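## Task

Pick up a loose grey peg and drive it fully into a free hole of the black carbon ball that the other gripper is holding, until the peg locks. Pegs already in the ball must stay where they are. At the end, that other gripper must still be holding either the ball or a peg locked into it. Nothing else may rely on the robot to stay in place.

## Robot and tools

ROBOT. There are two six-joint arms, left_arm and right_arm, facing each other across a table. Each has a two-finger parallel gripper. The bases in the scene frame are: left_arm at (-0.001, +0.505, +0.133) m, quat_wxyz (+0.548, 0, 0, -0.836); right_arm at (+0.014, -0.478, +0.068) m, quat_wxyz (+0.601, 0, 0, +0.799). The names are labels only, not sides of any image. Joint ranges in rad, base to hand: waist -3.054..3.054, shoulder 0..3.142, elbow 0..2.356, wrist pitch -1.571..1.571, wrist yaw -1.571..1.571, wrist roll -3.142..3.142.

FRAMES. Both arms use one scene frame. The origin is the table centre, +z is up, the tabletop is at z = +0.020 m, and left_arm's base is on the +y side. Positions are in metres. Orientations are quaternions written w first (qw, qx, qy, qz). In the gripper's own frame the fingers extend along +x and close along y. end_effector_position is the point between the pads, 3-4 cm short of the fingertips. The printed hand position can be wrong, especially with the arm stretched out.

execute_actions(actions). actions is a list of actions. Each action holds 1 to 15 rows, and each row is one control step of 1/30 s. An action always lasts 15 steps; if it has fewer rows, its last row repeats. A row is 16 numbers covering both arms, even if one arm is idle: left x, y, z, qw, qx, qy, qz, opening, then the same eight for the right arm. These are absolute goal poses in the scene frame, not offsets. Opening runs from -1 to +1. +1 means fully open (0.088 m). Empty fingers touch near -0.80, and anything lower changes nothing. A full close needs at least about 0.5 s. If any target lies more than 0.6 m from that gripper's current position along any of its own axes, that action is rejected for both arms. If an action is malformed, or the first one fails this test against the last reported state, nothing in the call runs. An empty list just returns the state and images. On every step the command is clipped to 70 mm and 16 degrees from the measured pose, and position wins over orientation. After an action, the arm goes no further than its last clipped pose, so repeat distant targets in later actions. To keep a hand's orientation, resend your own fixed quaternion each row rather than the drifted reported one.

move(target, speed, blocking). target is a single 16-number row laid out as above, with absolute poses in the scene frame. Each hand follows a straight line, and both arms finish together after 0.5 to 10 s. Anything still unfinished stops at 10 s. speed is in m/s, from 0.002 to 0.5, default 0.25; rotation is capped at twice that value in rad/s. Hands turn the shorter way. Nothing is avoided, including the other arm. Hands lag, wander, and can exceed speed near full reach. Opening is applied when the move starts. Faster contact hits harder, and a target deeper past contact pushes harder. The extra 'move:' line gives the outcome (done, off_target, moving, held, fault), the per-hand distance to the pose, and limits. limits=paced means the pose was clipped. limits=held means some steps were blocked, and the arm may then surge. With blocking=false the call returns after 0.5 s; you must call wait or stop before sending new motion.

wait(seconds): 0 to 10 s. Each arm keeps its last command, and the wait ends early if a move finishes. stop(): brakes a running move. It needs room to stop, and the fingers carry on. zoom_image(camera, region): region is [x0, y0, x1, y1] in pixels from the top-left corner, at most 504x504. Cameras are cam_head_left, cam_head_right, cam_high, cam_low, cam_left_wrist and cam_right_wrist, all 896x504. read_manual(section="licences") only returns licence text. finished_scene(scene) takes 1 or 2, ends that scene for good, and the goal must still hold.

RESULTS. Each arm line shows hand position, quaternion and velocities. 'Hand target' is the clipped pose the controller is heading for. 'pose unreachable' means a clearance check changed or blocked that arm's command. The last Joint positions value is the opening in metres. grip_measured uses the command scale, can be about 1 mm off, and reads up to 3 mm (0.061) narrower while squeezing something hard. grip_effort_n is the motor effort: negative means closing. It saturates near 83 N and keeps some residual value at rest. Joint torques and external torque estimates include friction and the weight of whatever is held; 'no reading' means there is no estimate. MOTOR HOT appears from 50 °C. At 95 °C an OVER-TEMPERATURE FAULT holds the arm, and it may lose power.

GRIPPING. Command about 0.07 below grip_measured for a firm hold, or less for a light one. Parts under 3 mm wide get proportionally less force. Each pad gives roughly 34-49 N and spikes briefly on first touch.

CAUTIONS. Friction can leave a hand short of target or tilted, and tiny moves may not happen. Check each result and correct. For an arm that should stay still, resend its last reported pose and the opening it needs in every call. Hitting a joint load limit (N m: waist 16.6, shoulder 20.6, elbow 20.5, wrist pitch 5.42, wrist yaw 5.4, wrist roll 5.07, held weight included) stops that arm for 10 s. Hard contact between the arms can end the scene. Anything pushed off the table is a failure, and drops, slips and slams count against you. Loose items may get nudged occasionally. A typical approach is to keep the ball firmly held in one hand, grasp a peg with the other, line it up with an open hole's axis, press gently until it locks, then release the peg while the ball stays held.

Each tool is called after "Call:" by a JSON object that holds its "fn" and its "kwargs".

## Session

Call:
{"fn": "execute_actions", "kwargs": {"actions": []}}

Scene clock: 0.00 s.
left_arm: end_effector_position=(-0.1005, +0.0828, +0.3331) grip_measured=-0.122 grip_effort_n=n/a end_effector_quat_wxyz=(+0.546, -0.004, -0.010, -0.838) end_effector_velocity=(+0.002, -0.001, +0.000) end_effector_angular_velocity=(+0.005, +0.007, +0.019) | right_arm: end_effector_position=(-0.0735, -0.1726, +0.3852) grip_measured=+1.000 grip_effort_n=n/a end_effector_quat_wxyz=(+0.602, +0.014, -0.007, +0.799) end_effector_velocity=(-0.004, -0.001, -0.003) end_effector_angular_velocity=(-0.010, -0.011, +0.024)
Joint positions: left_arm=[0.276 1.626 0.64  1.005 0.282 0.007 0.033] | right_arm=[-0.002  0.857  0.646  0.242  0.     0.005  0.088]
Joint velocities: left_arm=[-0.002 -0.002  0.002 -0.007 -0.022 -0.007 -0.   ] | right_arm=[ 0.002  0.002 -0.002 -0.007 -0.022 -0.007  0.   ]
Joint torques (N m, as the arm reports them, + toward a larger angle): no reading
External joint torques (N m, as the arm's controller estimates them; a push from outside toward a larger angle lowers the number): no reading
Heat: left arm: hottest shoulder 28 °C (+0.0 °C/min); right arm: hottest shoulder 27 °C (+0.0 °C/min).
Hand target (left_arm): -0.101, +0.083, +0.333; -0.546, +0.004, +0.010, +0.838
Hand target (right_arm): -0.073, -0.173, +0.385; +0.602, +0.014, -0.007, +0.799

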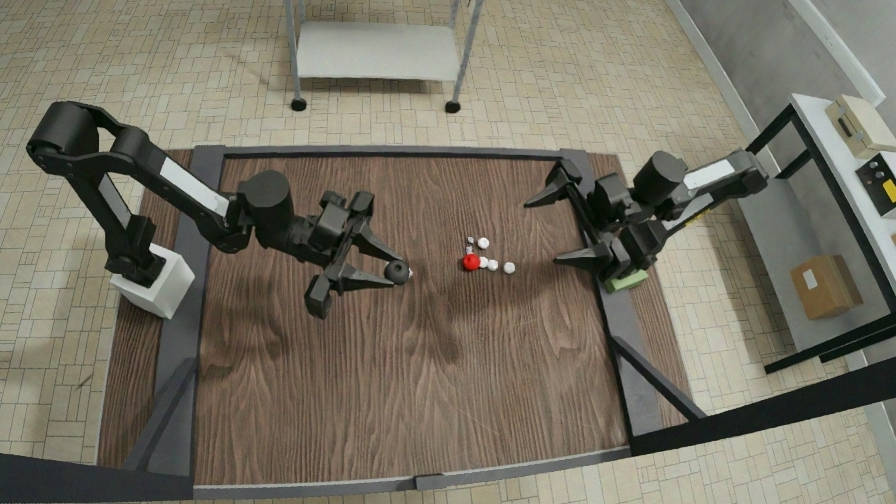

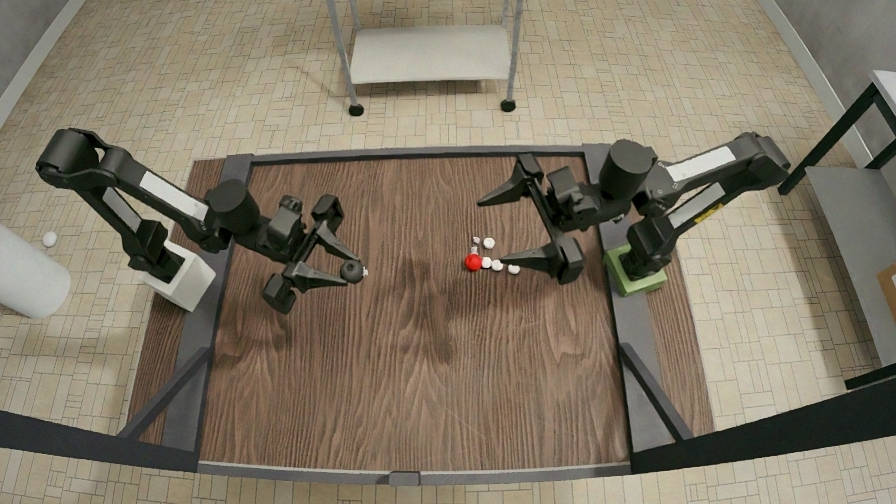

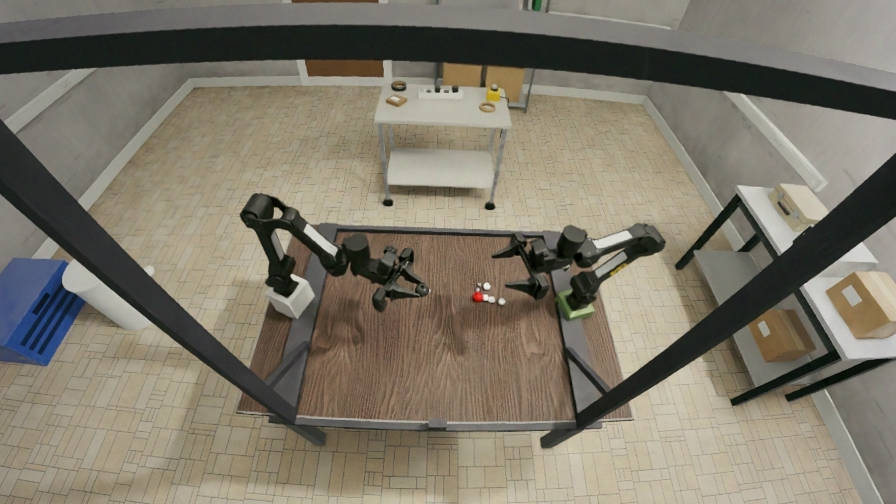

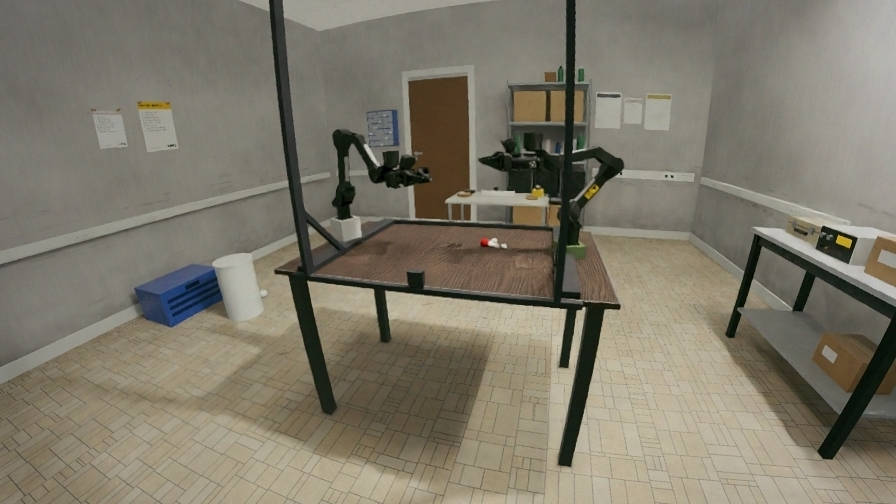

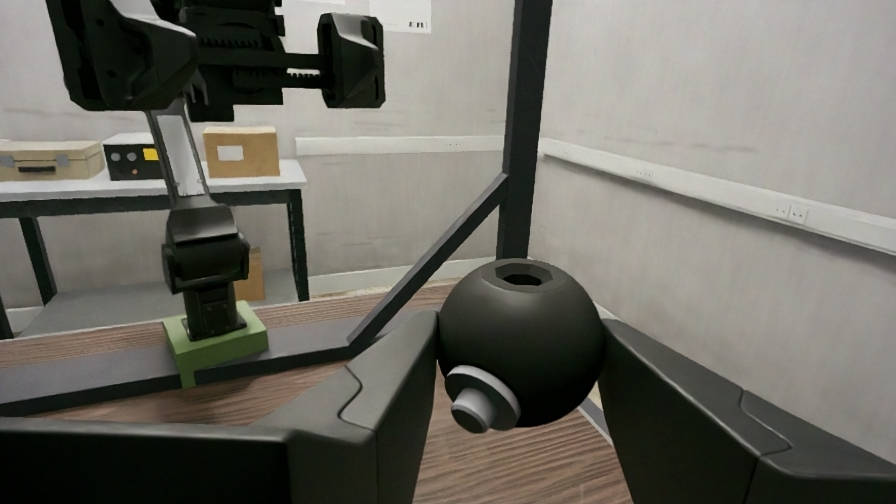

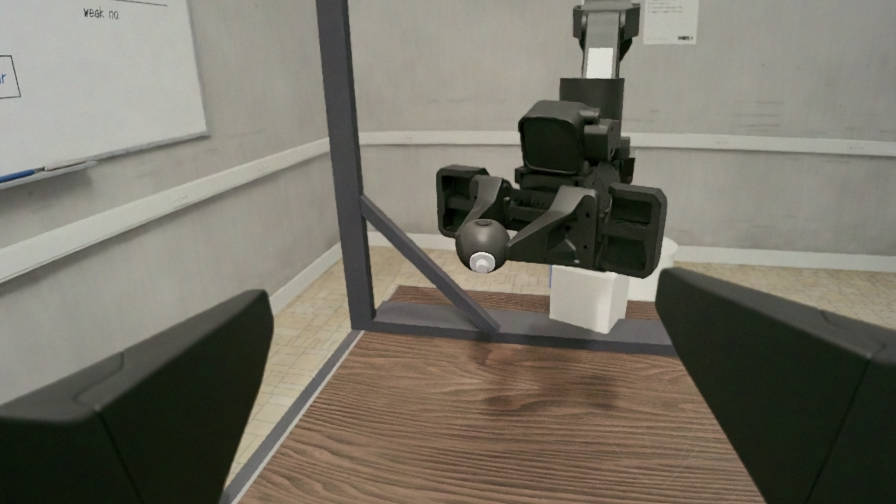

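Call:
{"fn": "execute_actions", "kwargs": {"actions": []}}

Scene clock: 16.53 s.
left_arm: end_effector_position=(-0.1005, +0.0828, +0.3331) grip_measured=-0.122 grip_effort_n=-83.5 end_effector_quat_wxyz=(+0.546, -0.004, -0.010, -0.838) end_effector_velocity=(+0.000, +0.000, -0.002) end_effector_angular_velocity=(+0.010, +0.006, +0.005) | right_arm: end_effector_position=(-0.0735, -0.1726, +0.3852) grip_measured=+1.000 grip_effort_n=-2.1 end_effector_quat_wxyz=(+0.602, +0.014, -0.007, +0.799) end_effector_velocity=(-0.004, -0.002, +0.000) end_effector_angular_velocity=(-0.004, +0.006, +0.025)
Joint positions: left_arm=[0.276 1.626 0.64  1.005 0.282 0.007 0.033] | right_arm=[-0.002  0.857  0.646  0.242  0.     0.005  0.088]
Joint velocities: left_arm=[-0.002 -0.002 -0.002 -0.007 -0.007 -0.007 -0.   ] | right_arm=[ 0.002 -0.002  0.002 -0.007 -0.022  0.007  0.   ]
Joint torques (N m, as the arm reports them, + toward a larger angle): left_arm=[ 0.03 -6.21  6.43  1.89 -0.02  0.02] | right_arm=[ 0.01 -2.52  7.95  1.69  0.01  0.01]
External joint torques (N m, as the arm's controller estimates them; a push from outside toward a larger angle lowers the number): left_arm=[ 0.06 -0.18  0.8   0.19 -0.02  0.01] | right_arm=[-0.02 -0.24  0.61 -0.11  0.02  0.  ]
Heat: left arm: hottest shoulder 30 °C (+7.3 °C/min); right arm: hottest elbow 29 °C (+7.3 °C/min).
Hand target (left_arm): -0.101, +0.083, +0.333; -0.546, +0.004, +0.010, +0.838
Hand target (right_arm): -0.073, -0.173, +0.385; +0.602, +0.014, -0.007, +0.799

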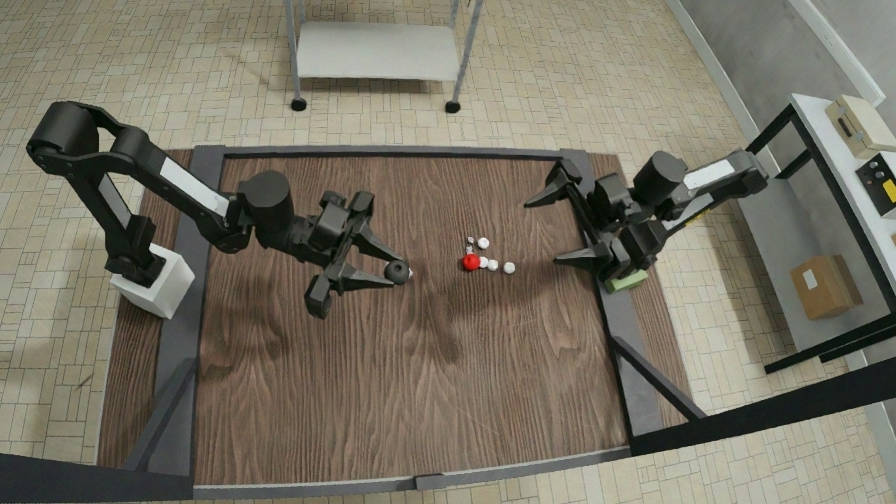

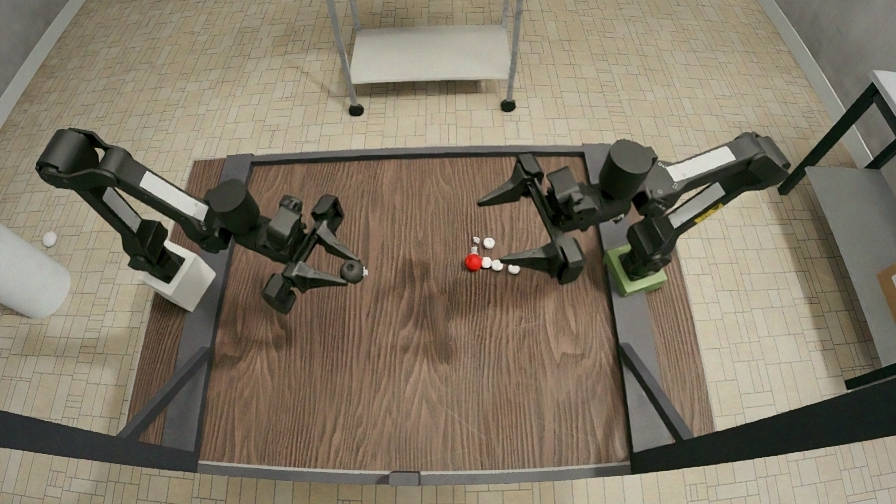

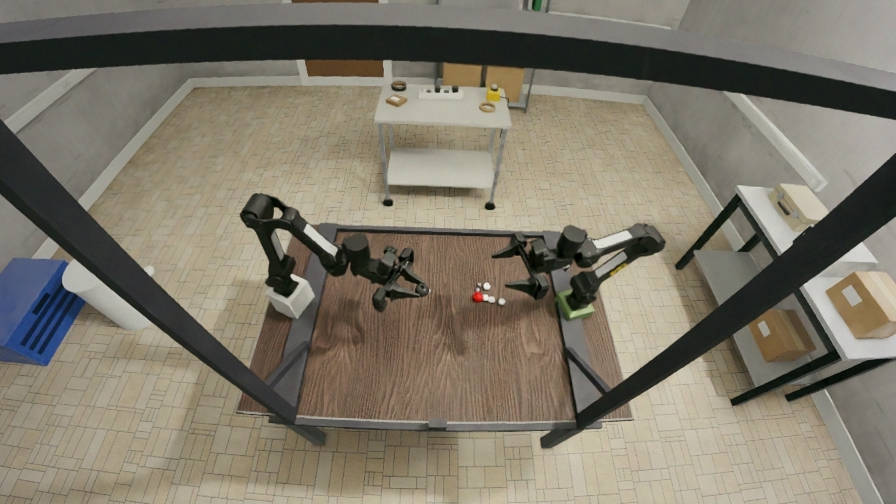

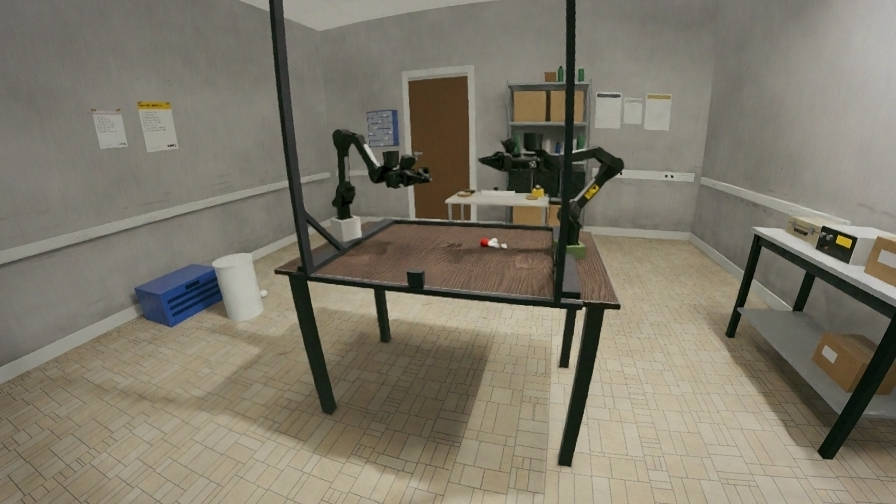

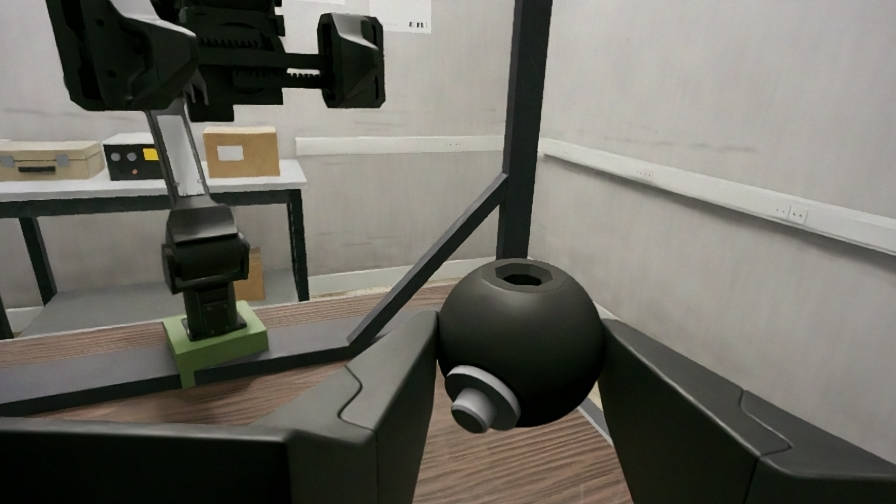

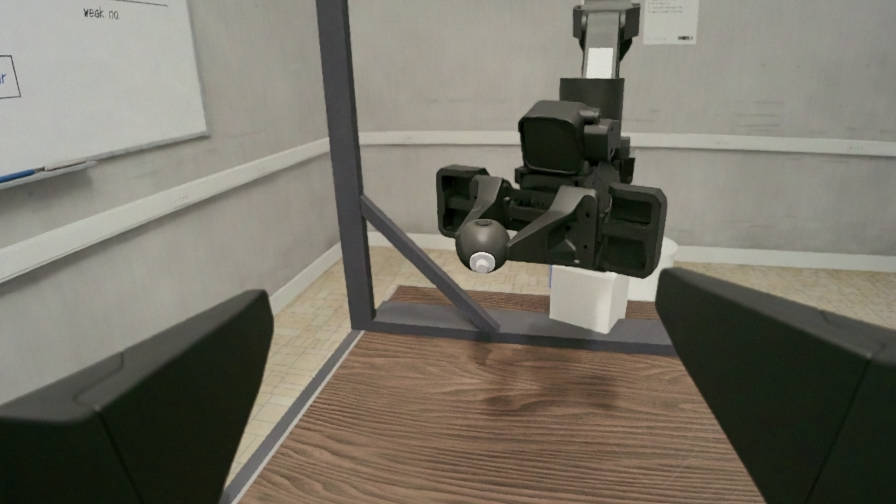

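Call:
{"fn": "zoom_image", "kwargs": {"camera": "cam_head_left", "region": [440, 220, 530, 285]}}

Region (440, 220, 530, 285) of cam_head_left's 896x504 image, scaled by 5.600, with more detail than that image has.

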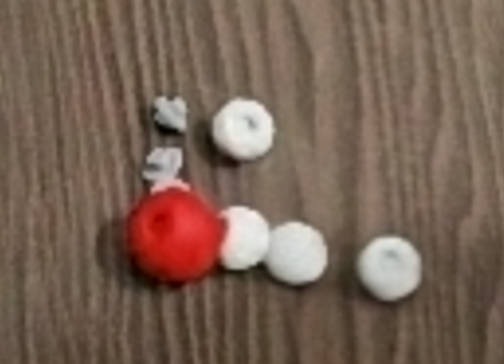

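Call:
{"fn": "move", "kwargs": {"target": [-0.02,0.03,0.085,0.6964,0.1228,0.1228,-0.6964,-0.19, 0.09,-0.16,0.15,0.5,-0.5,0.5,0.5,0.2], "speed": 0.25}}

Scene clock: 27.53 s.
left_arm: end_effector_position=(-0.0231, +0.0298, +0.0895) grip_measured=-0.122 grip_effort_n=-83.5 end_effector_quat_wxyz=(+0.692, +0.123, +0.119, -0.701) end_effector_velocity=(-0.000, -0.004, +0.003) end_effector_angular_velocity=(-0.007, +0.019, +0.012) | right_arm: end_effector_position=(+0.0879, -0.1660, +0.1539) grip_measured=+0.203 grip_effort_n=-17.4 end_effector_quat_wxyz=(+0.502, -0.495, +0.501, +0.503) end_effector_velocity=(+0.001, +0.004, +0.005) end_effector_angular_velocity=(+0.010, -0.010, -0.005)
Joint positions: left_arm=[ 0.351  2.425  0.821  1.26  -0.044 -0.013  0.033] | right_arm=[-0.517  1.774  1.303 -1.093 -0.008 -0.231  0.049]
Joint velocities: left_arm=[-0.002 -0.002  0.012 -0.007 -0.007 -0.022 -0.   ] | right_arm=[ 0.002  0.002  0.022 -0.007  0.007  0.007 -0.   ]
Joint torques (N m, as the arm reports them, + toward a larger angle): left_arm=[ 0.24 -7.09  4.3   1.79 -0.23 -0.14] | right_arm=[-0.14 -6.85  7.38  0.26  0.   -0.05]
External joint torques (N m, as the arm's controller estimates them; a push from outside toward a larger angle lowers the number): left_arm=[ 0.19  1.3   1.45  0.07 -0.21 -0.15] | right_arm=[-0.16  0.46  1.66 -0.09  0.03 -0.05]
Heat: left arm: hottest shoulder 30 °C (+4.4 °C/min); right arm: hottest elbow 30 °C (+6.5 °C/min).
Hand target (left_arm): -0.020, +0.029, +0.085; +0.695, +0.124, +0.123, -0.697
Hand target (right_arm): +0.090, -0.165, +0.152; +0.500, -0.497, +0.502, +0.500
Off the commanded pose (left_arm): 0.005 m, 1 deg.
Off the commanded pose (right_arm): 0.008 m, 1 deg.
move: done

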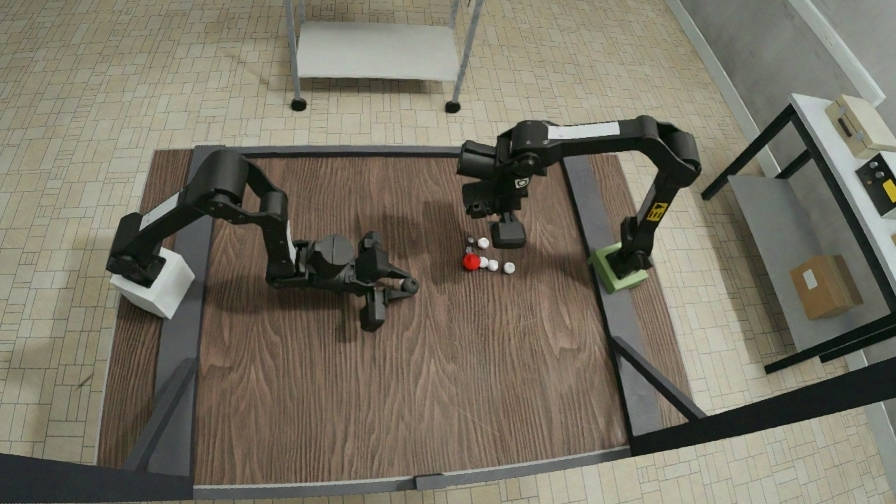

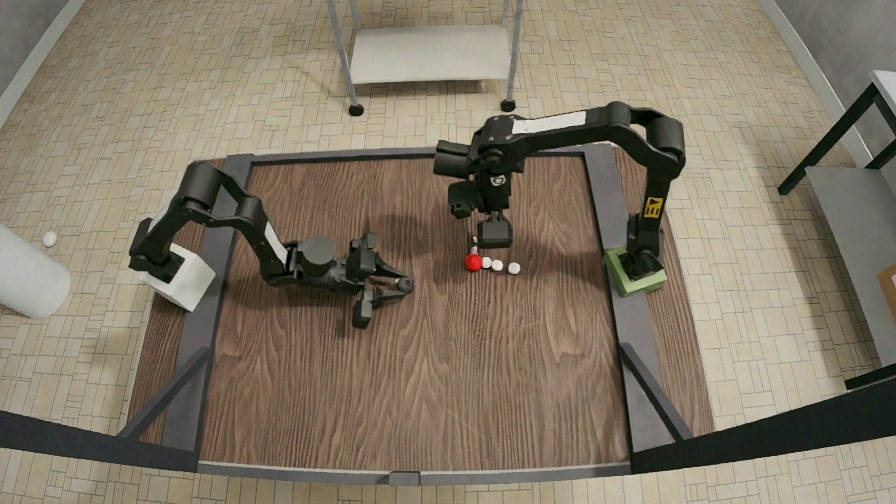

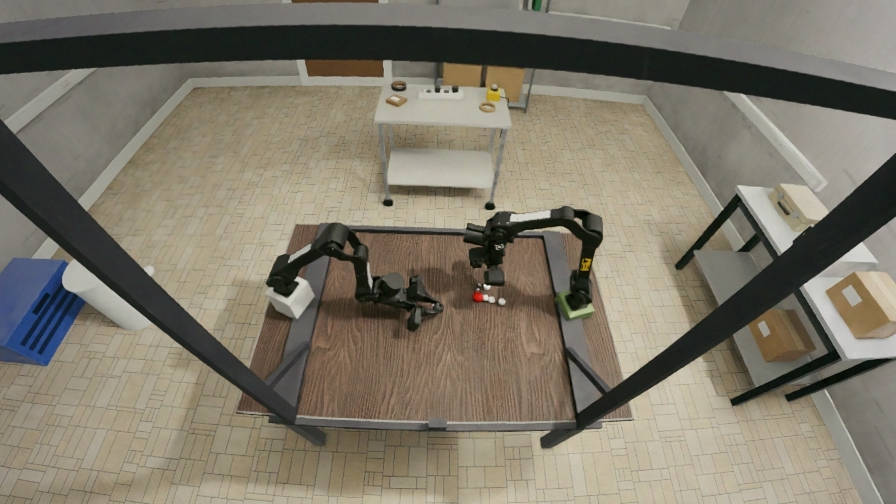

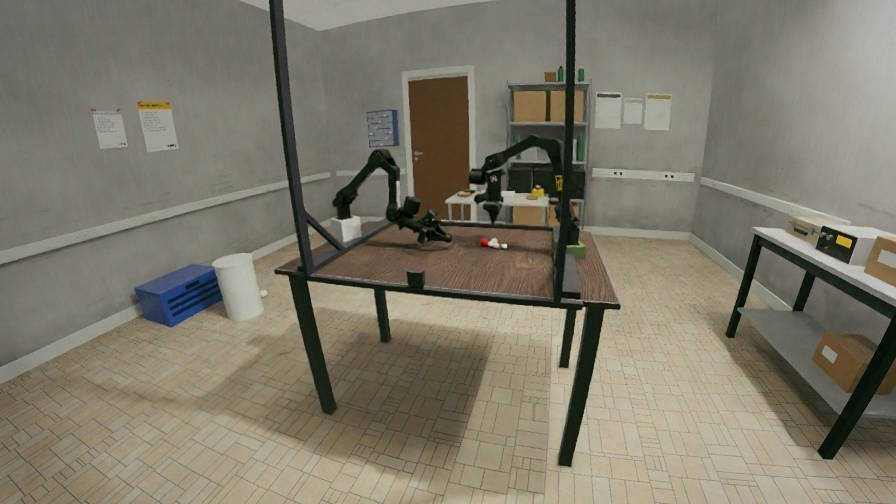

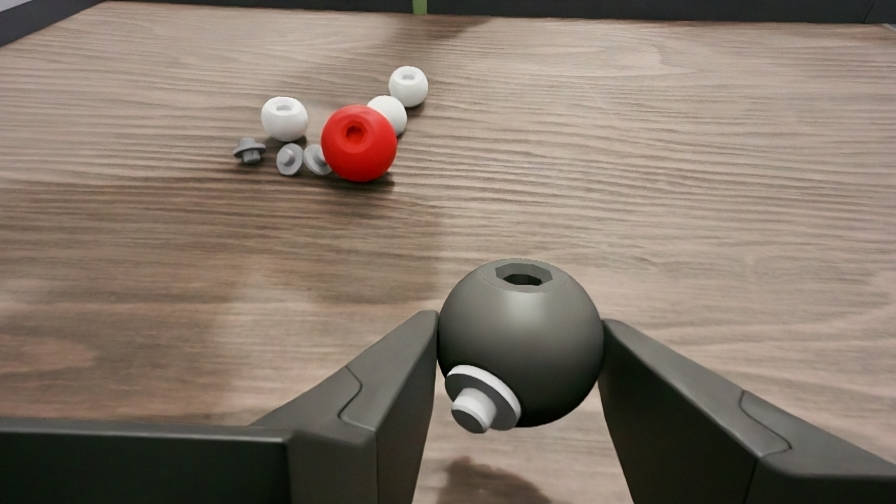

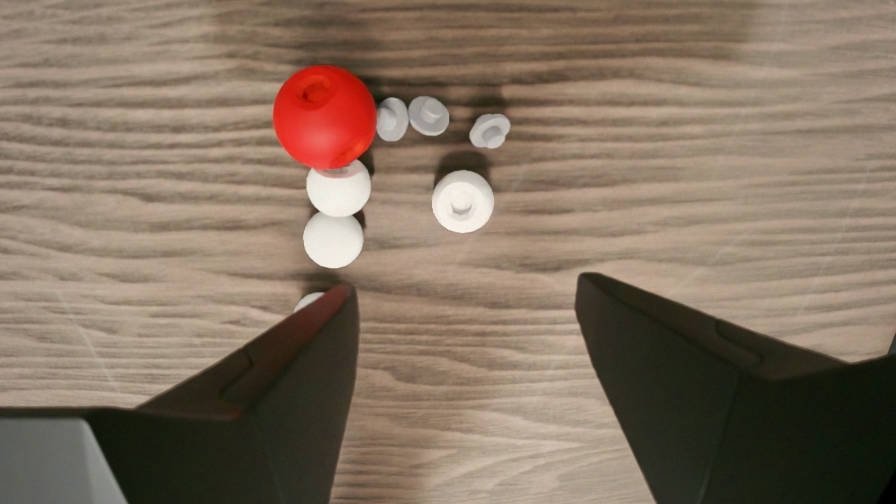

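Call:
{"fn": "zoom_image", "kwargs": {"camera": "cam_right_wrist", "region": [360, 70, 540, 240]}}

Call:
{"fn": "zoom_image", "kwargs": {"camera": "cam_left_wrist", "region": [210, 80, 410, 200]}}

Region (360, 70, 540, 240) of cam_right_wrist's 896x504 image, scaled by 2.800, with more detail than that image has.

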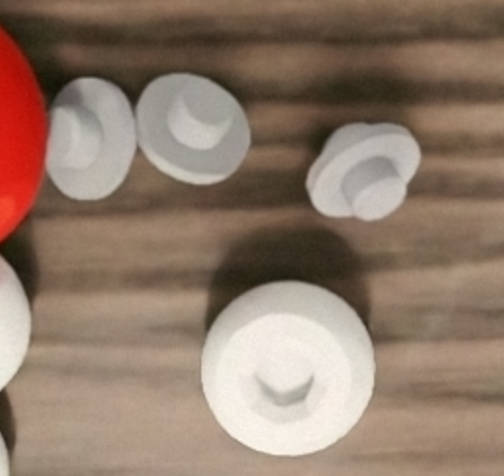

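Region (210, 80, 410, 200) of cam_left_wrist's 896x504 image, scaled by 2.520, with more detail than that image has; it fills the top 302 rows of this view, and the rest is white.

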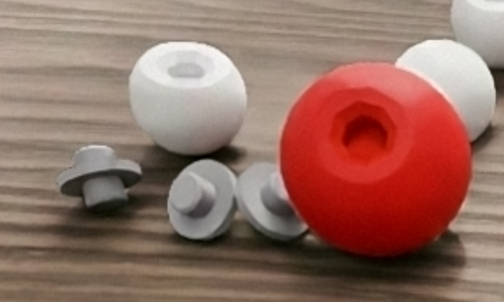

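Call:
{"fn": "move", "kwargs": {"target": [-0.03,0.0,0.068,0.6964,0.1228,0.1228,-0.6964,-0.19, 0.099,-0.141,0.082,0.3799,-0.5964,0.3799,0.5964,-0.5], "speed": 0.2}}

Scene clock: 69.57 s.
left_arm: end_effector_position=(-0.0289, +0.0004, +0.0731) grip_measured=-0.122 grip_effort_n=-83.5 end_effector_quat_wxyz=(+0.696, +0.121, +0.119, -0.698) end_effector_velocity=(-0.000, -0.001, +0.000) end_effector_angular_velocity=(+0.002, +0.004, +0.007) | right_arm: end_effector_position=(+0.0982, -0.1381, +0.0882) grip_measured=-0.497 grip_effort_n=-17.0 end_effector_quat_wxyz=(+0.387, -0.593, +0.374, +0.599) end_effector_velocity=(+0.004, -0.001, -0.003) end_effector_angular_velocity=(-0.004, -0.007, -0.000)
Joint positions: left_arm=[ 0.335  2.523  0.974  1.205 -0.069 -0.022  0.033] | right_arm=[-0.525  1.954  1.263 -0.861 -0.003 -0.679  0.015]
Joint velocities: left_arm=[-0.002 -0.002  0.002 -0.007 -0.007 -0.007 -0.   ] | right_arm=[-0.007  0.007 -0.002  0.007  0.007 -0.007 -0.   ]
Joint torques (N m, as the arm reports them, + toward a larger angle): left_arm=[-0.25 -7.84  4.88  1.79 -0.21 -0.13] | right_arm=[-0.25 -7.84  4.78  0.46 -0.01 -0.12]
External joint torques (N m, as the arm's controller estimates them; a push from outside toward a larger angle lowers the number): left_arm=[-0.32  1.36  1.69  0.04 -0.18 -0.14] | right_arm=[-0.2   0.34 -0.53  0.11  0.03 -0.12]
Heat: left arm: hottest shoulder 33 °C (+4.0 °C/min); right arm: hottest elbow 32 °C (+4.0 °C/min).
Hand target (left_arm): -0.030, +0.000, +0.068; +0.696, +0.123, +0.123, -0.696
Hand target (right_arm): +0.099, -0.142, +0.082; -0.380, +0.596, -0.380, -0.596
Off the commanded pose (left_arm): 0.005 m, 0 deg.
Off the commanded pose (right_arm): 0.007 m, 1 deg.
move: done

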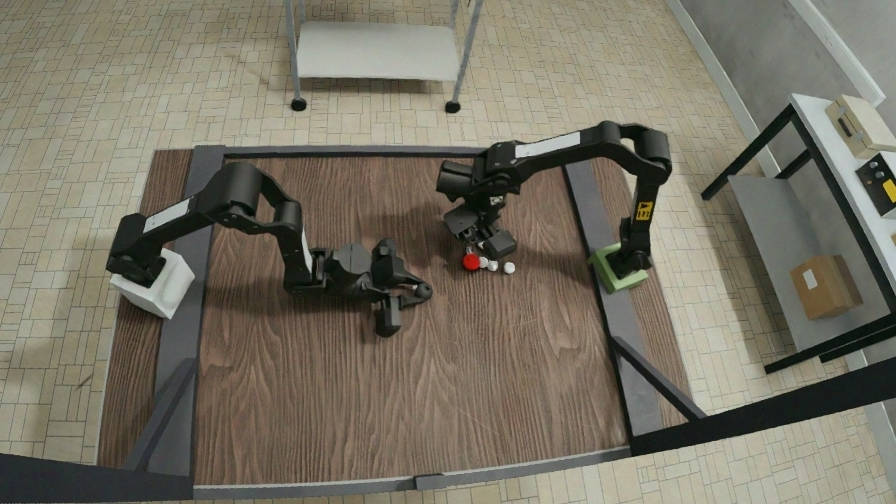

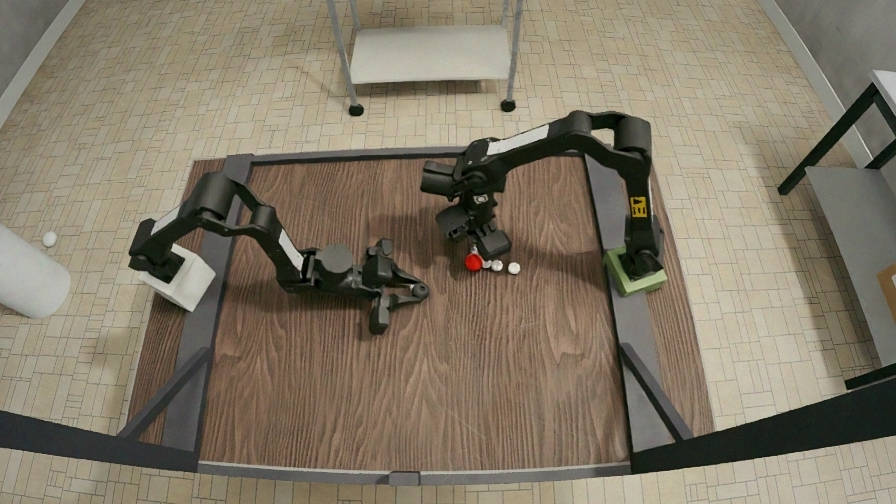

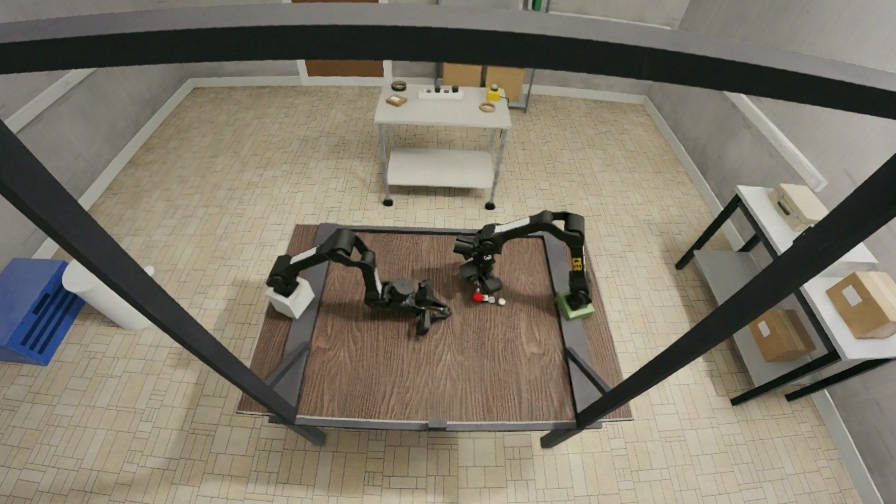

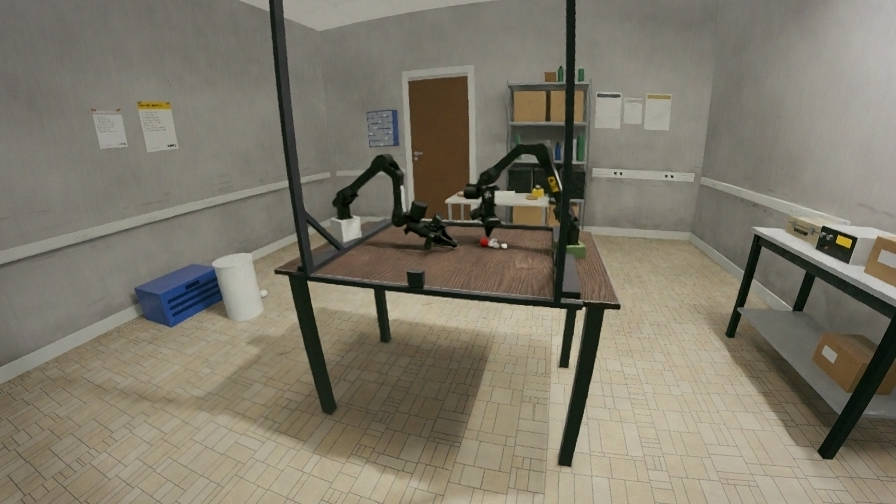

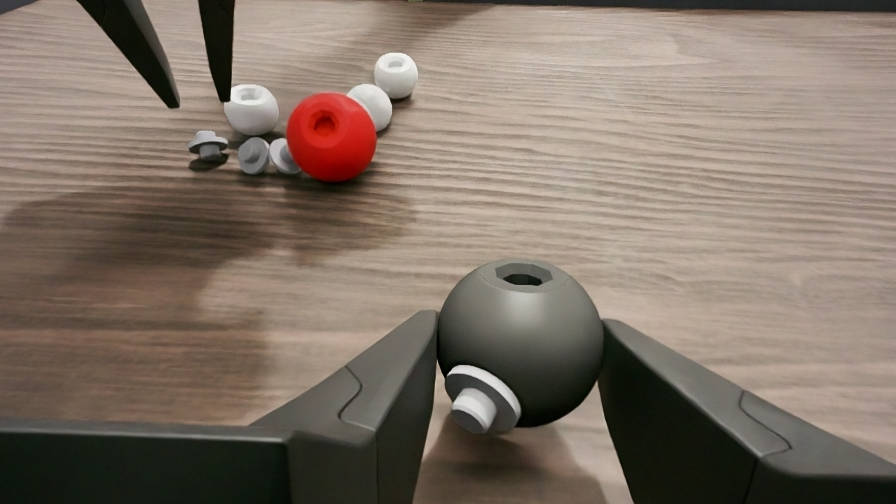

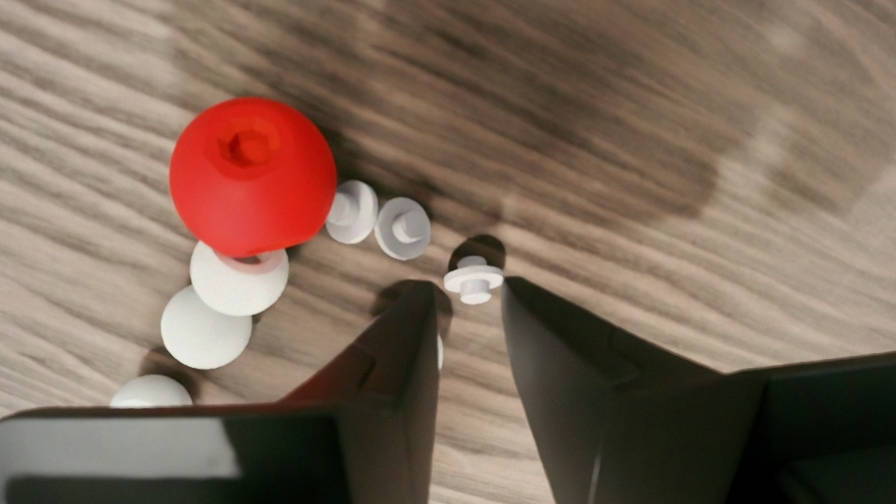

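Call:
{"fn": "move", "kwargs": {"target": [-0.03,0.0,0.056,0.6964,0.1228,0.1228,-0.6964,-0.19, 0.104,-0.1445,0.067,0.3799,-0.5964,0.3799,0.5964,-0.52], "speed": 0.05}}

Scene clock: 75.83 s.
left_arm: end_effector_position=(-0.0289, +0.0003, +0.0602) grip_measured=-0.122 grip_effort_n=-83.5 end_effector_quat_wxyz=(+0.696, +0.123, +0.121, -0.697) end_effector_velocity=(+0.002, +0.002, -0.003) end_effector_angular_velocity=(+0.012, -0.015, +0.016) | right_arm: end_effector_position=(+0.1034, -0.1404, +0.0734) grip_measured=-0.517 grip_effort_n=-17.0 end_effector_quat_wxyz=(+0.386, -0.593, +0.373, +0.599) end_effector_velocity=(-0.001, -0.002, +0.000) end_effector_angular_velocity=(-0.005, +0.009, +0.020)
Joint positions: left_arm=[ 0.335  2.569  0.994  1.227 -0.069 -0.022  0.033] | right_arm=[-0.541  1.976  1.229 -0.804 -0.003 -0.696  0.014]
Joint velocities: left_arm=[-0.002  0.002 -0.002 -0.007 -0.022  0.007  0.   ] | right_arm=[-0.002 -0.002 -0.002 -0.007 -0.007 -0.022 -0.   ]
Joint torques (N m, as the arm reports them, + toward a larger angle): left_arm=[-0.21 -7.93  4.65  2.2  -0.2  -0.15] | right_arm=[-0.55 -7.88  4.43  0.39  0.   -0.07]
External joint torques (N m, as the arm's controller estimates them; a push from outside toward a larger angle lowers the number): left_arm=[-0.22  1.17  1.68  0.5  -0.18 -0.16] | right_arm=[-0.6   0.35 -0.74  0.05  0.06 -0.07]
Heat: left arm: hottest shoulder 33 °C (+3.0 °C/min); right arm: hottest elbow 32 °C (+3.0 °C/min).
Hand target (left_arm): -0.030, +0.000, +0.056; +0.696, +0.123, +0.123, -0.696
Hand target (right_arm): +0.104, -0.145, +0.067; -0.380, +0.596, -0.380, -0.597
Off the commanded pose (left_arm): 0.004 m, 0 deg.
Off the commanded pose (right_arm): 0.008 m, 1 deg.
move: done

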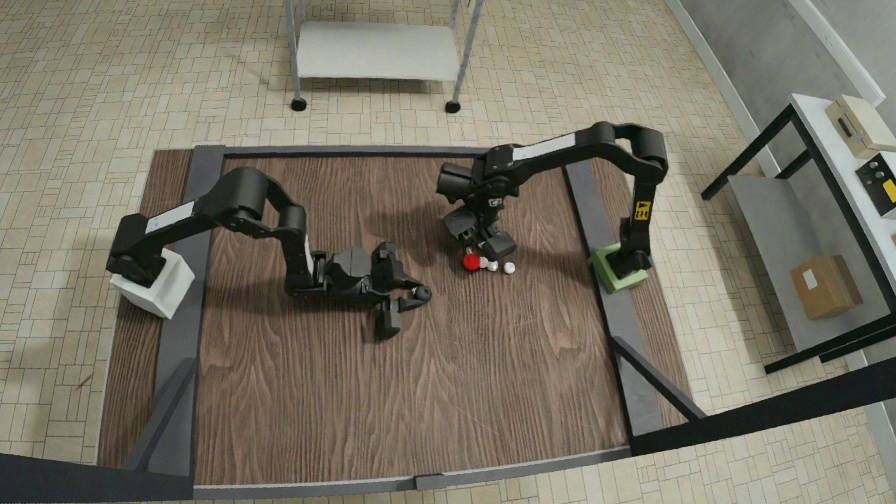

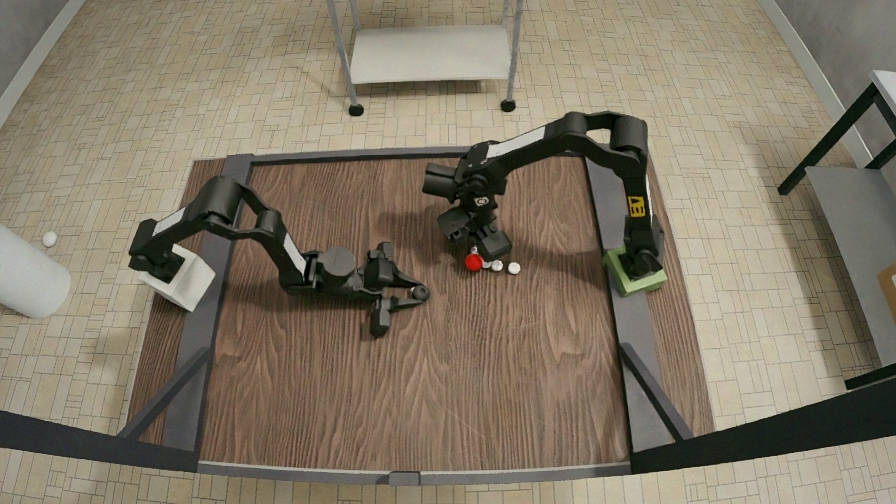

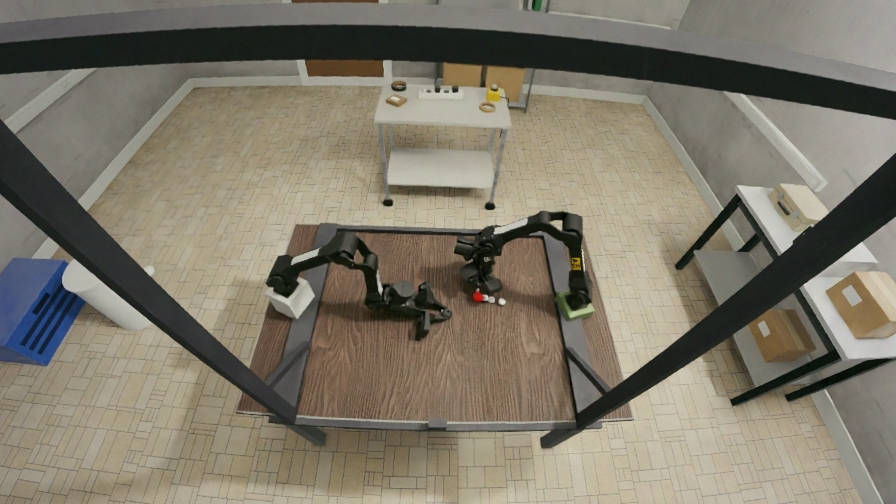

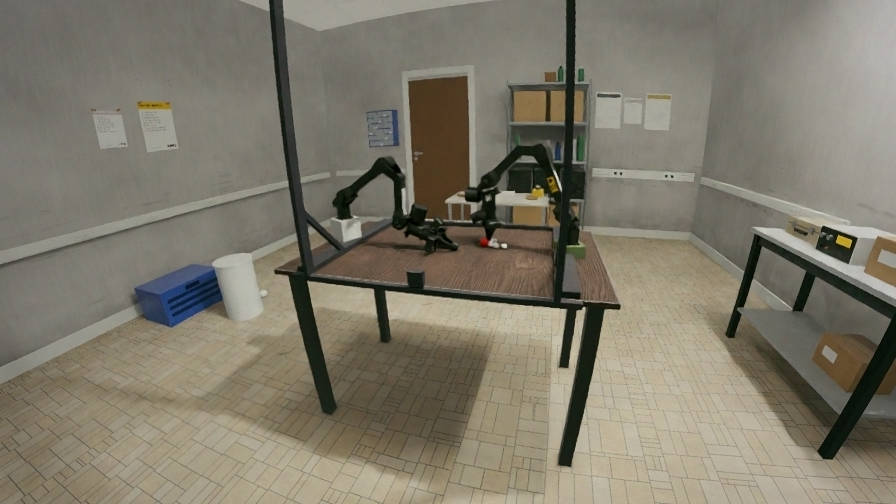

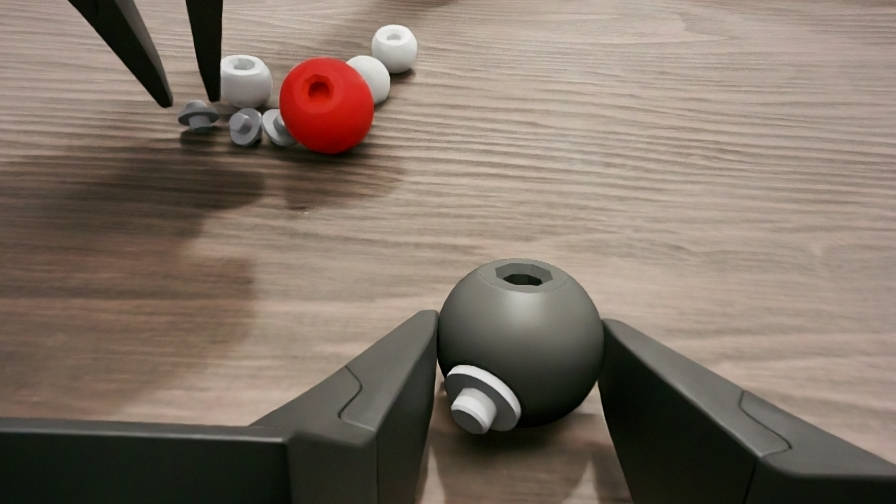

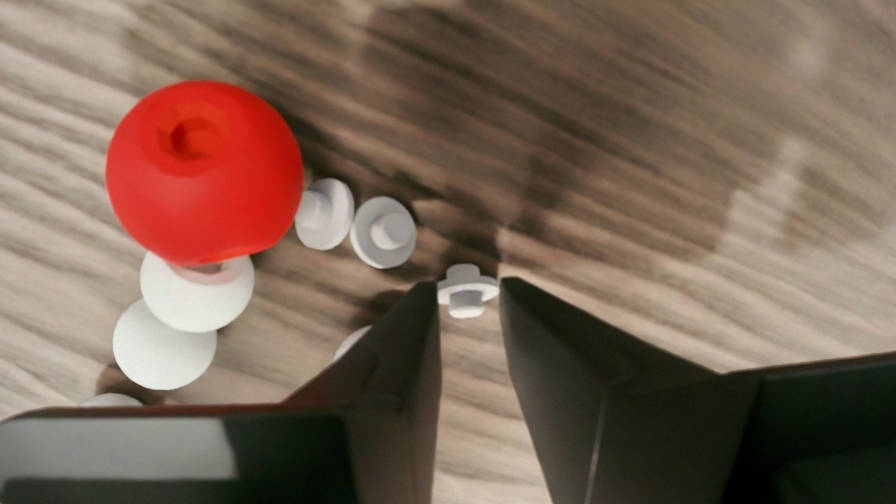

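Call:
{"fn": "zoom_image", "kwargs": {"camera": "cam_right_wrist", "region": [400, 240, 540, 350]}}

Call:
{"fn": "zoom_image", "kwargs": {"camera": "cam_left_wrist", "region": [130, 50, 290, 160]}}

Region (400, 240, 540, 350) of cam_right_wrist's 896x504 image, scaled by 3.600, with more detail than that image has; it fills the top 396 rows of this view, and the rest is white.

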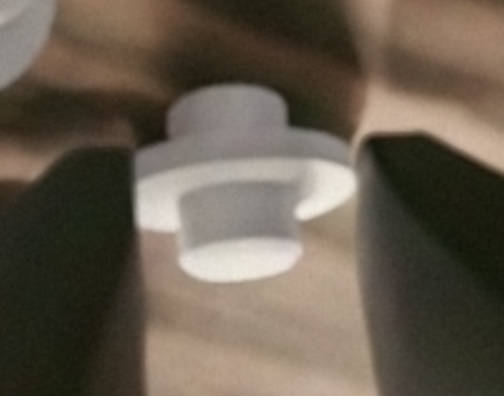

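Region (130, 50, 290, 160) of cam_left_wrist's 896x504 image, scaled by 3.150, with more detail than that image has; it fills the top 346 rows of this view, and the rest is white.

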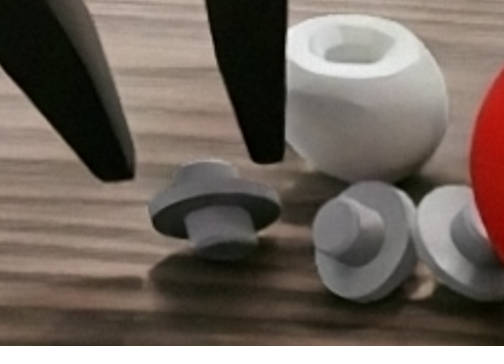

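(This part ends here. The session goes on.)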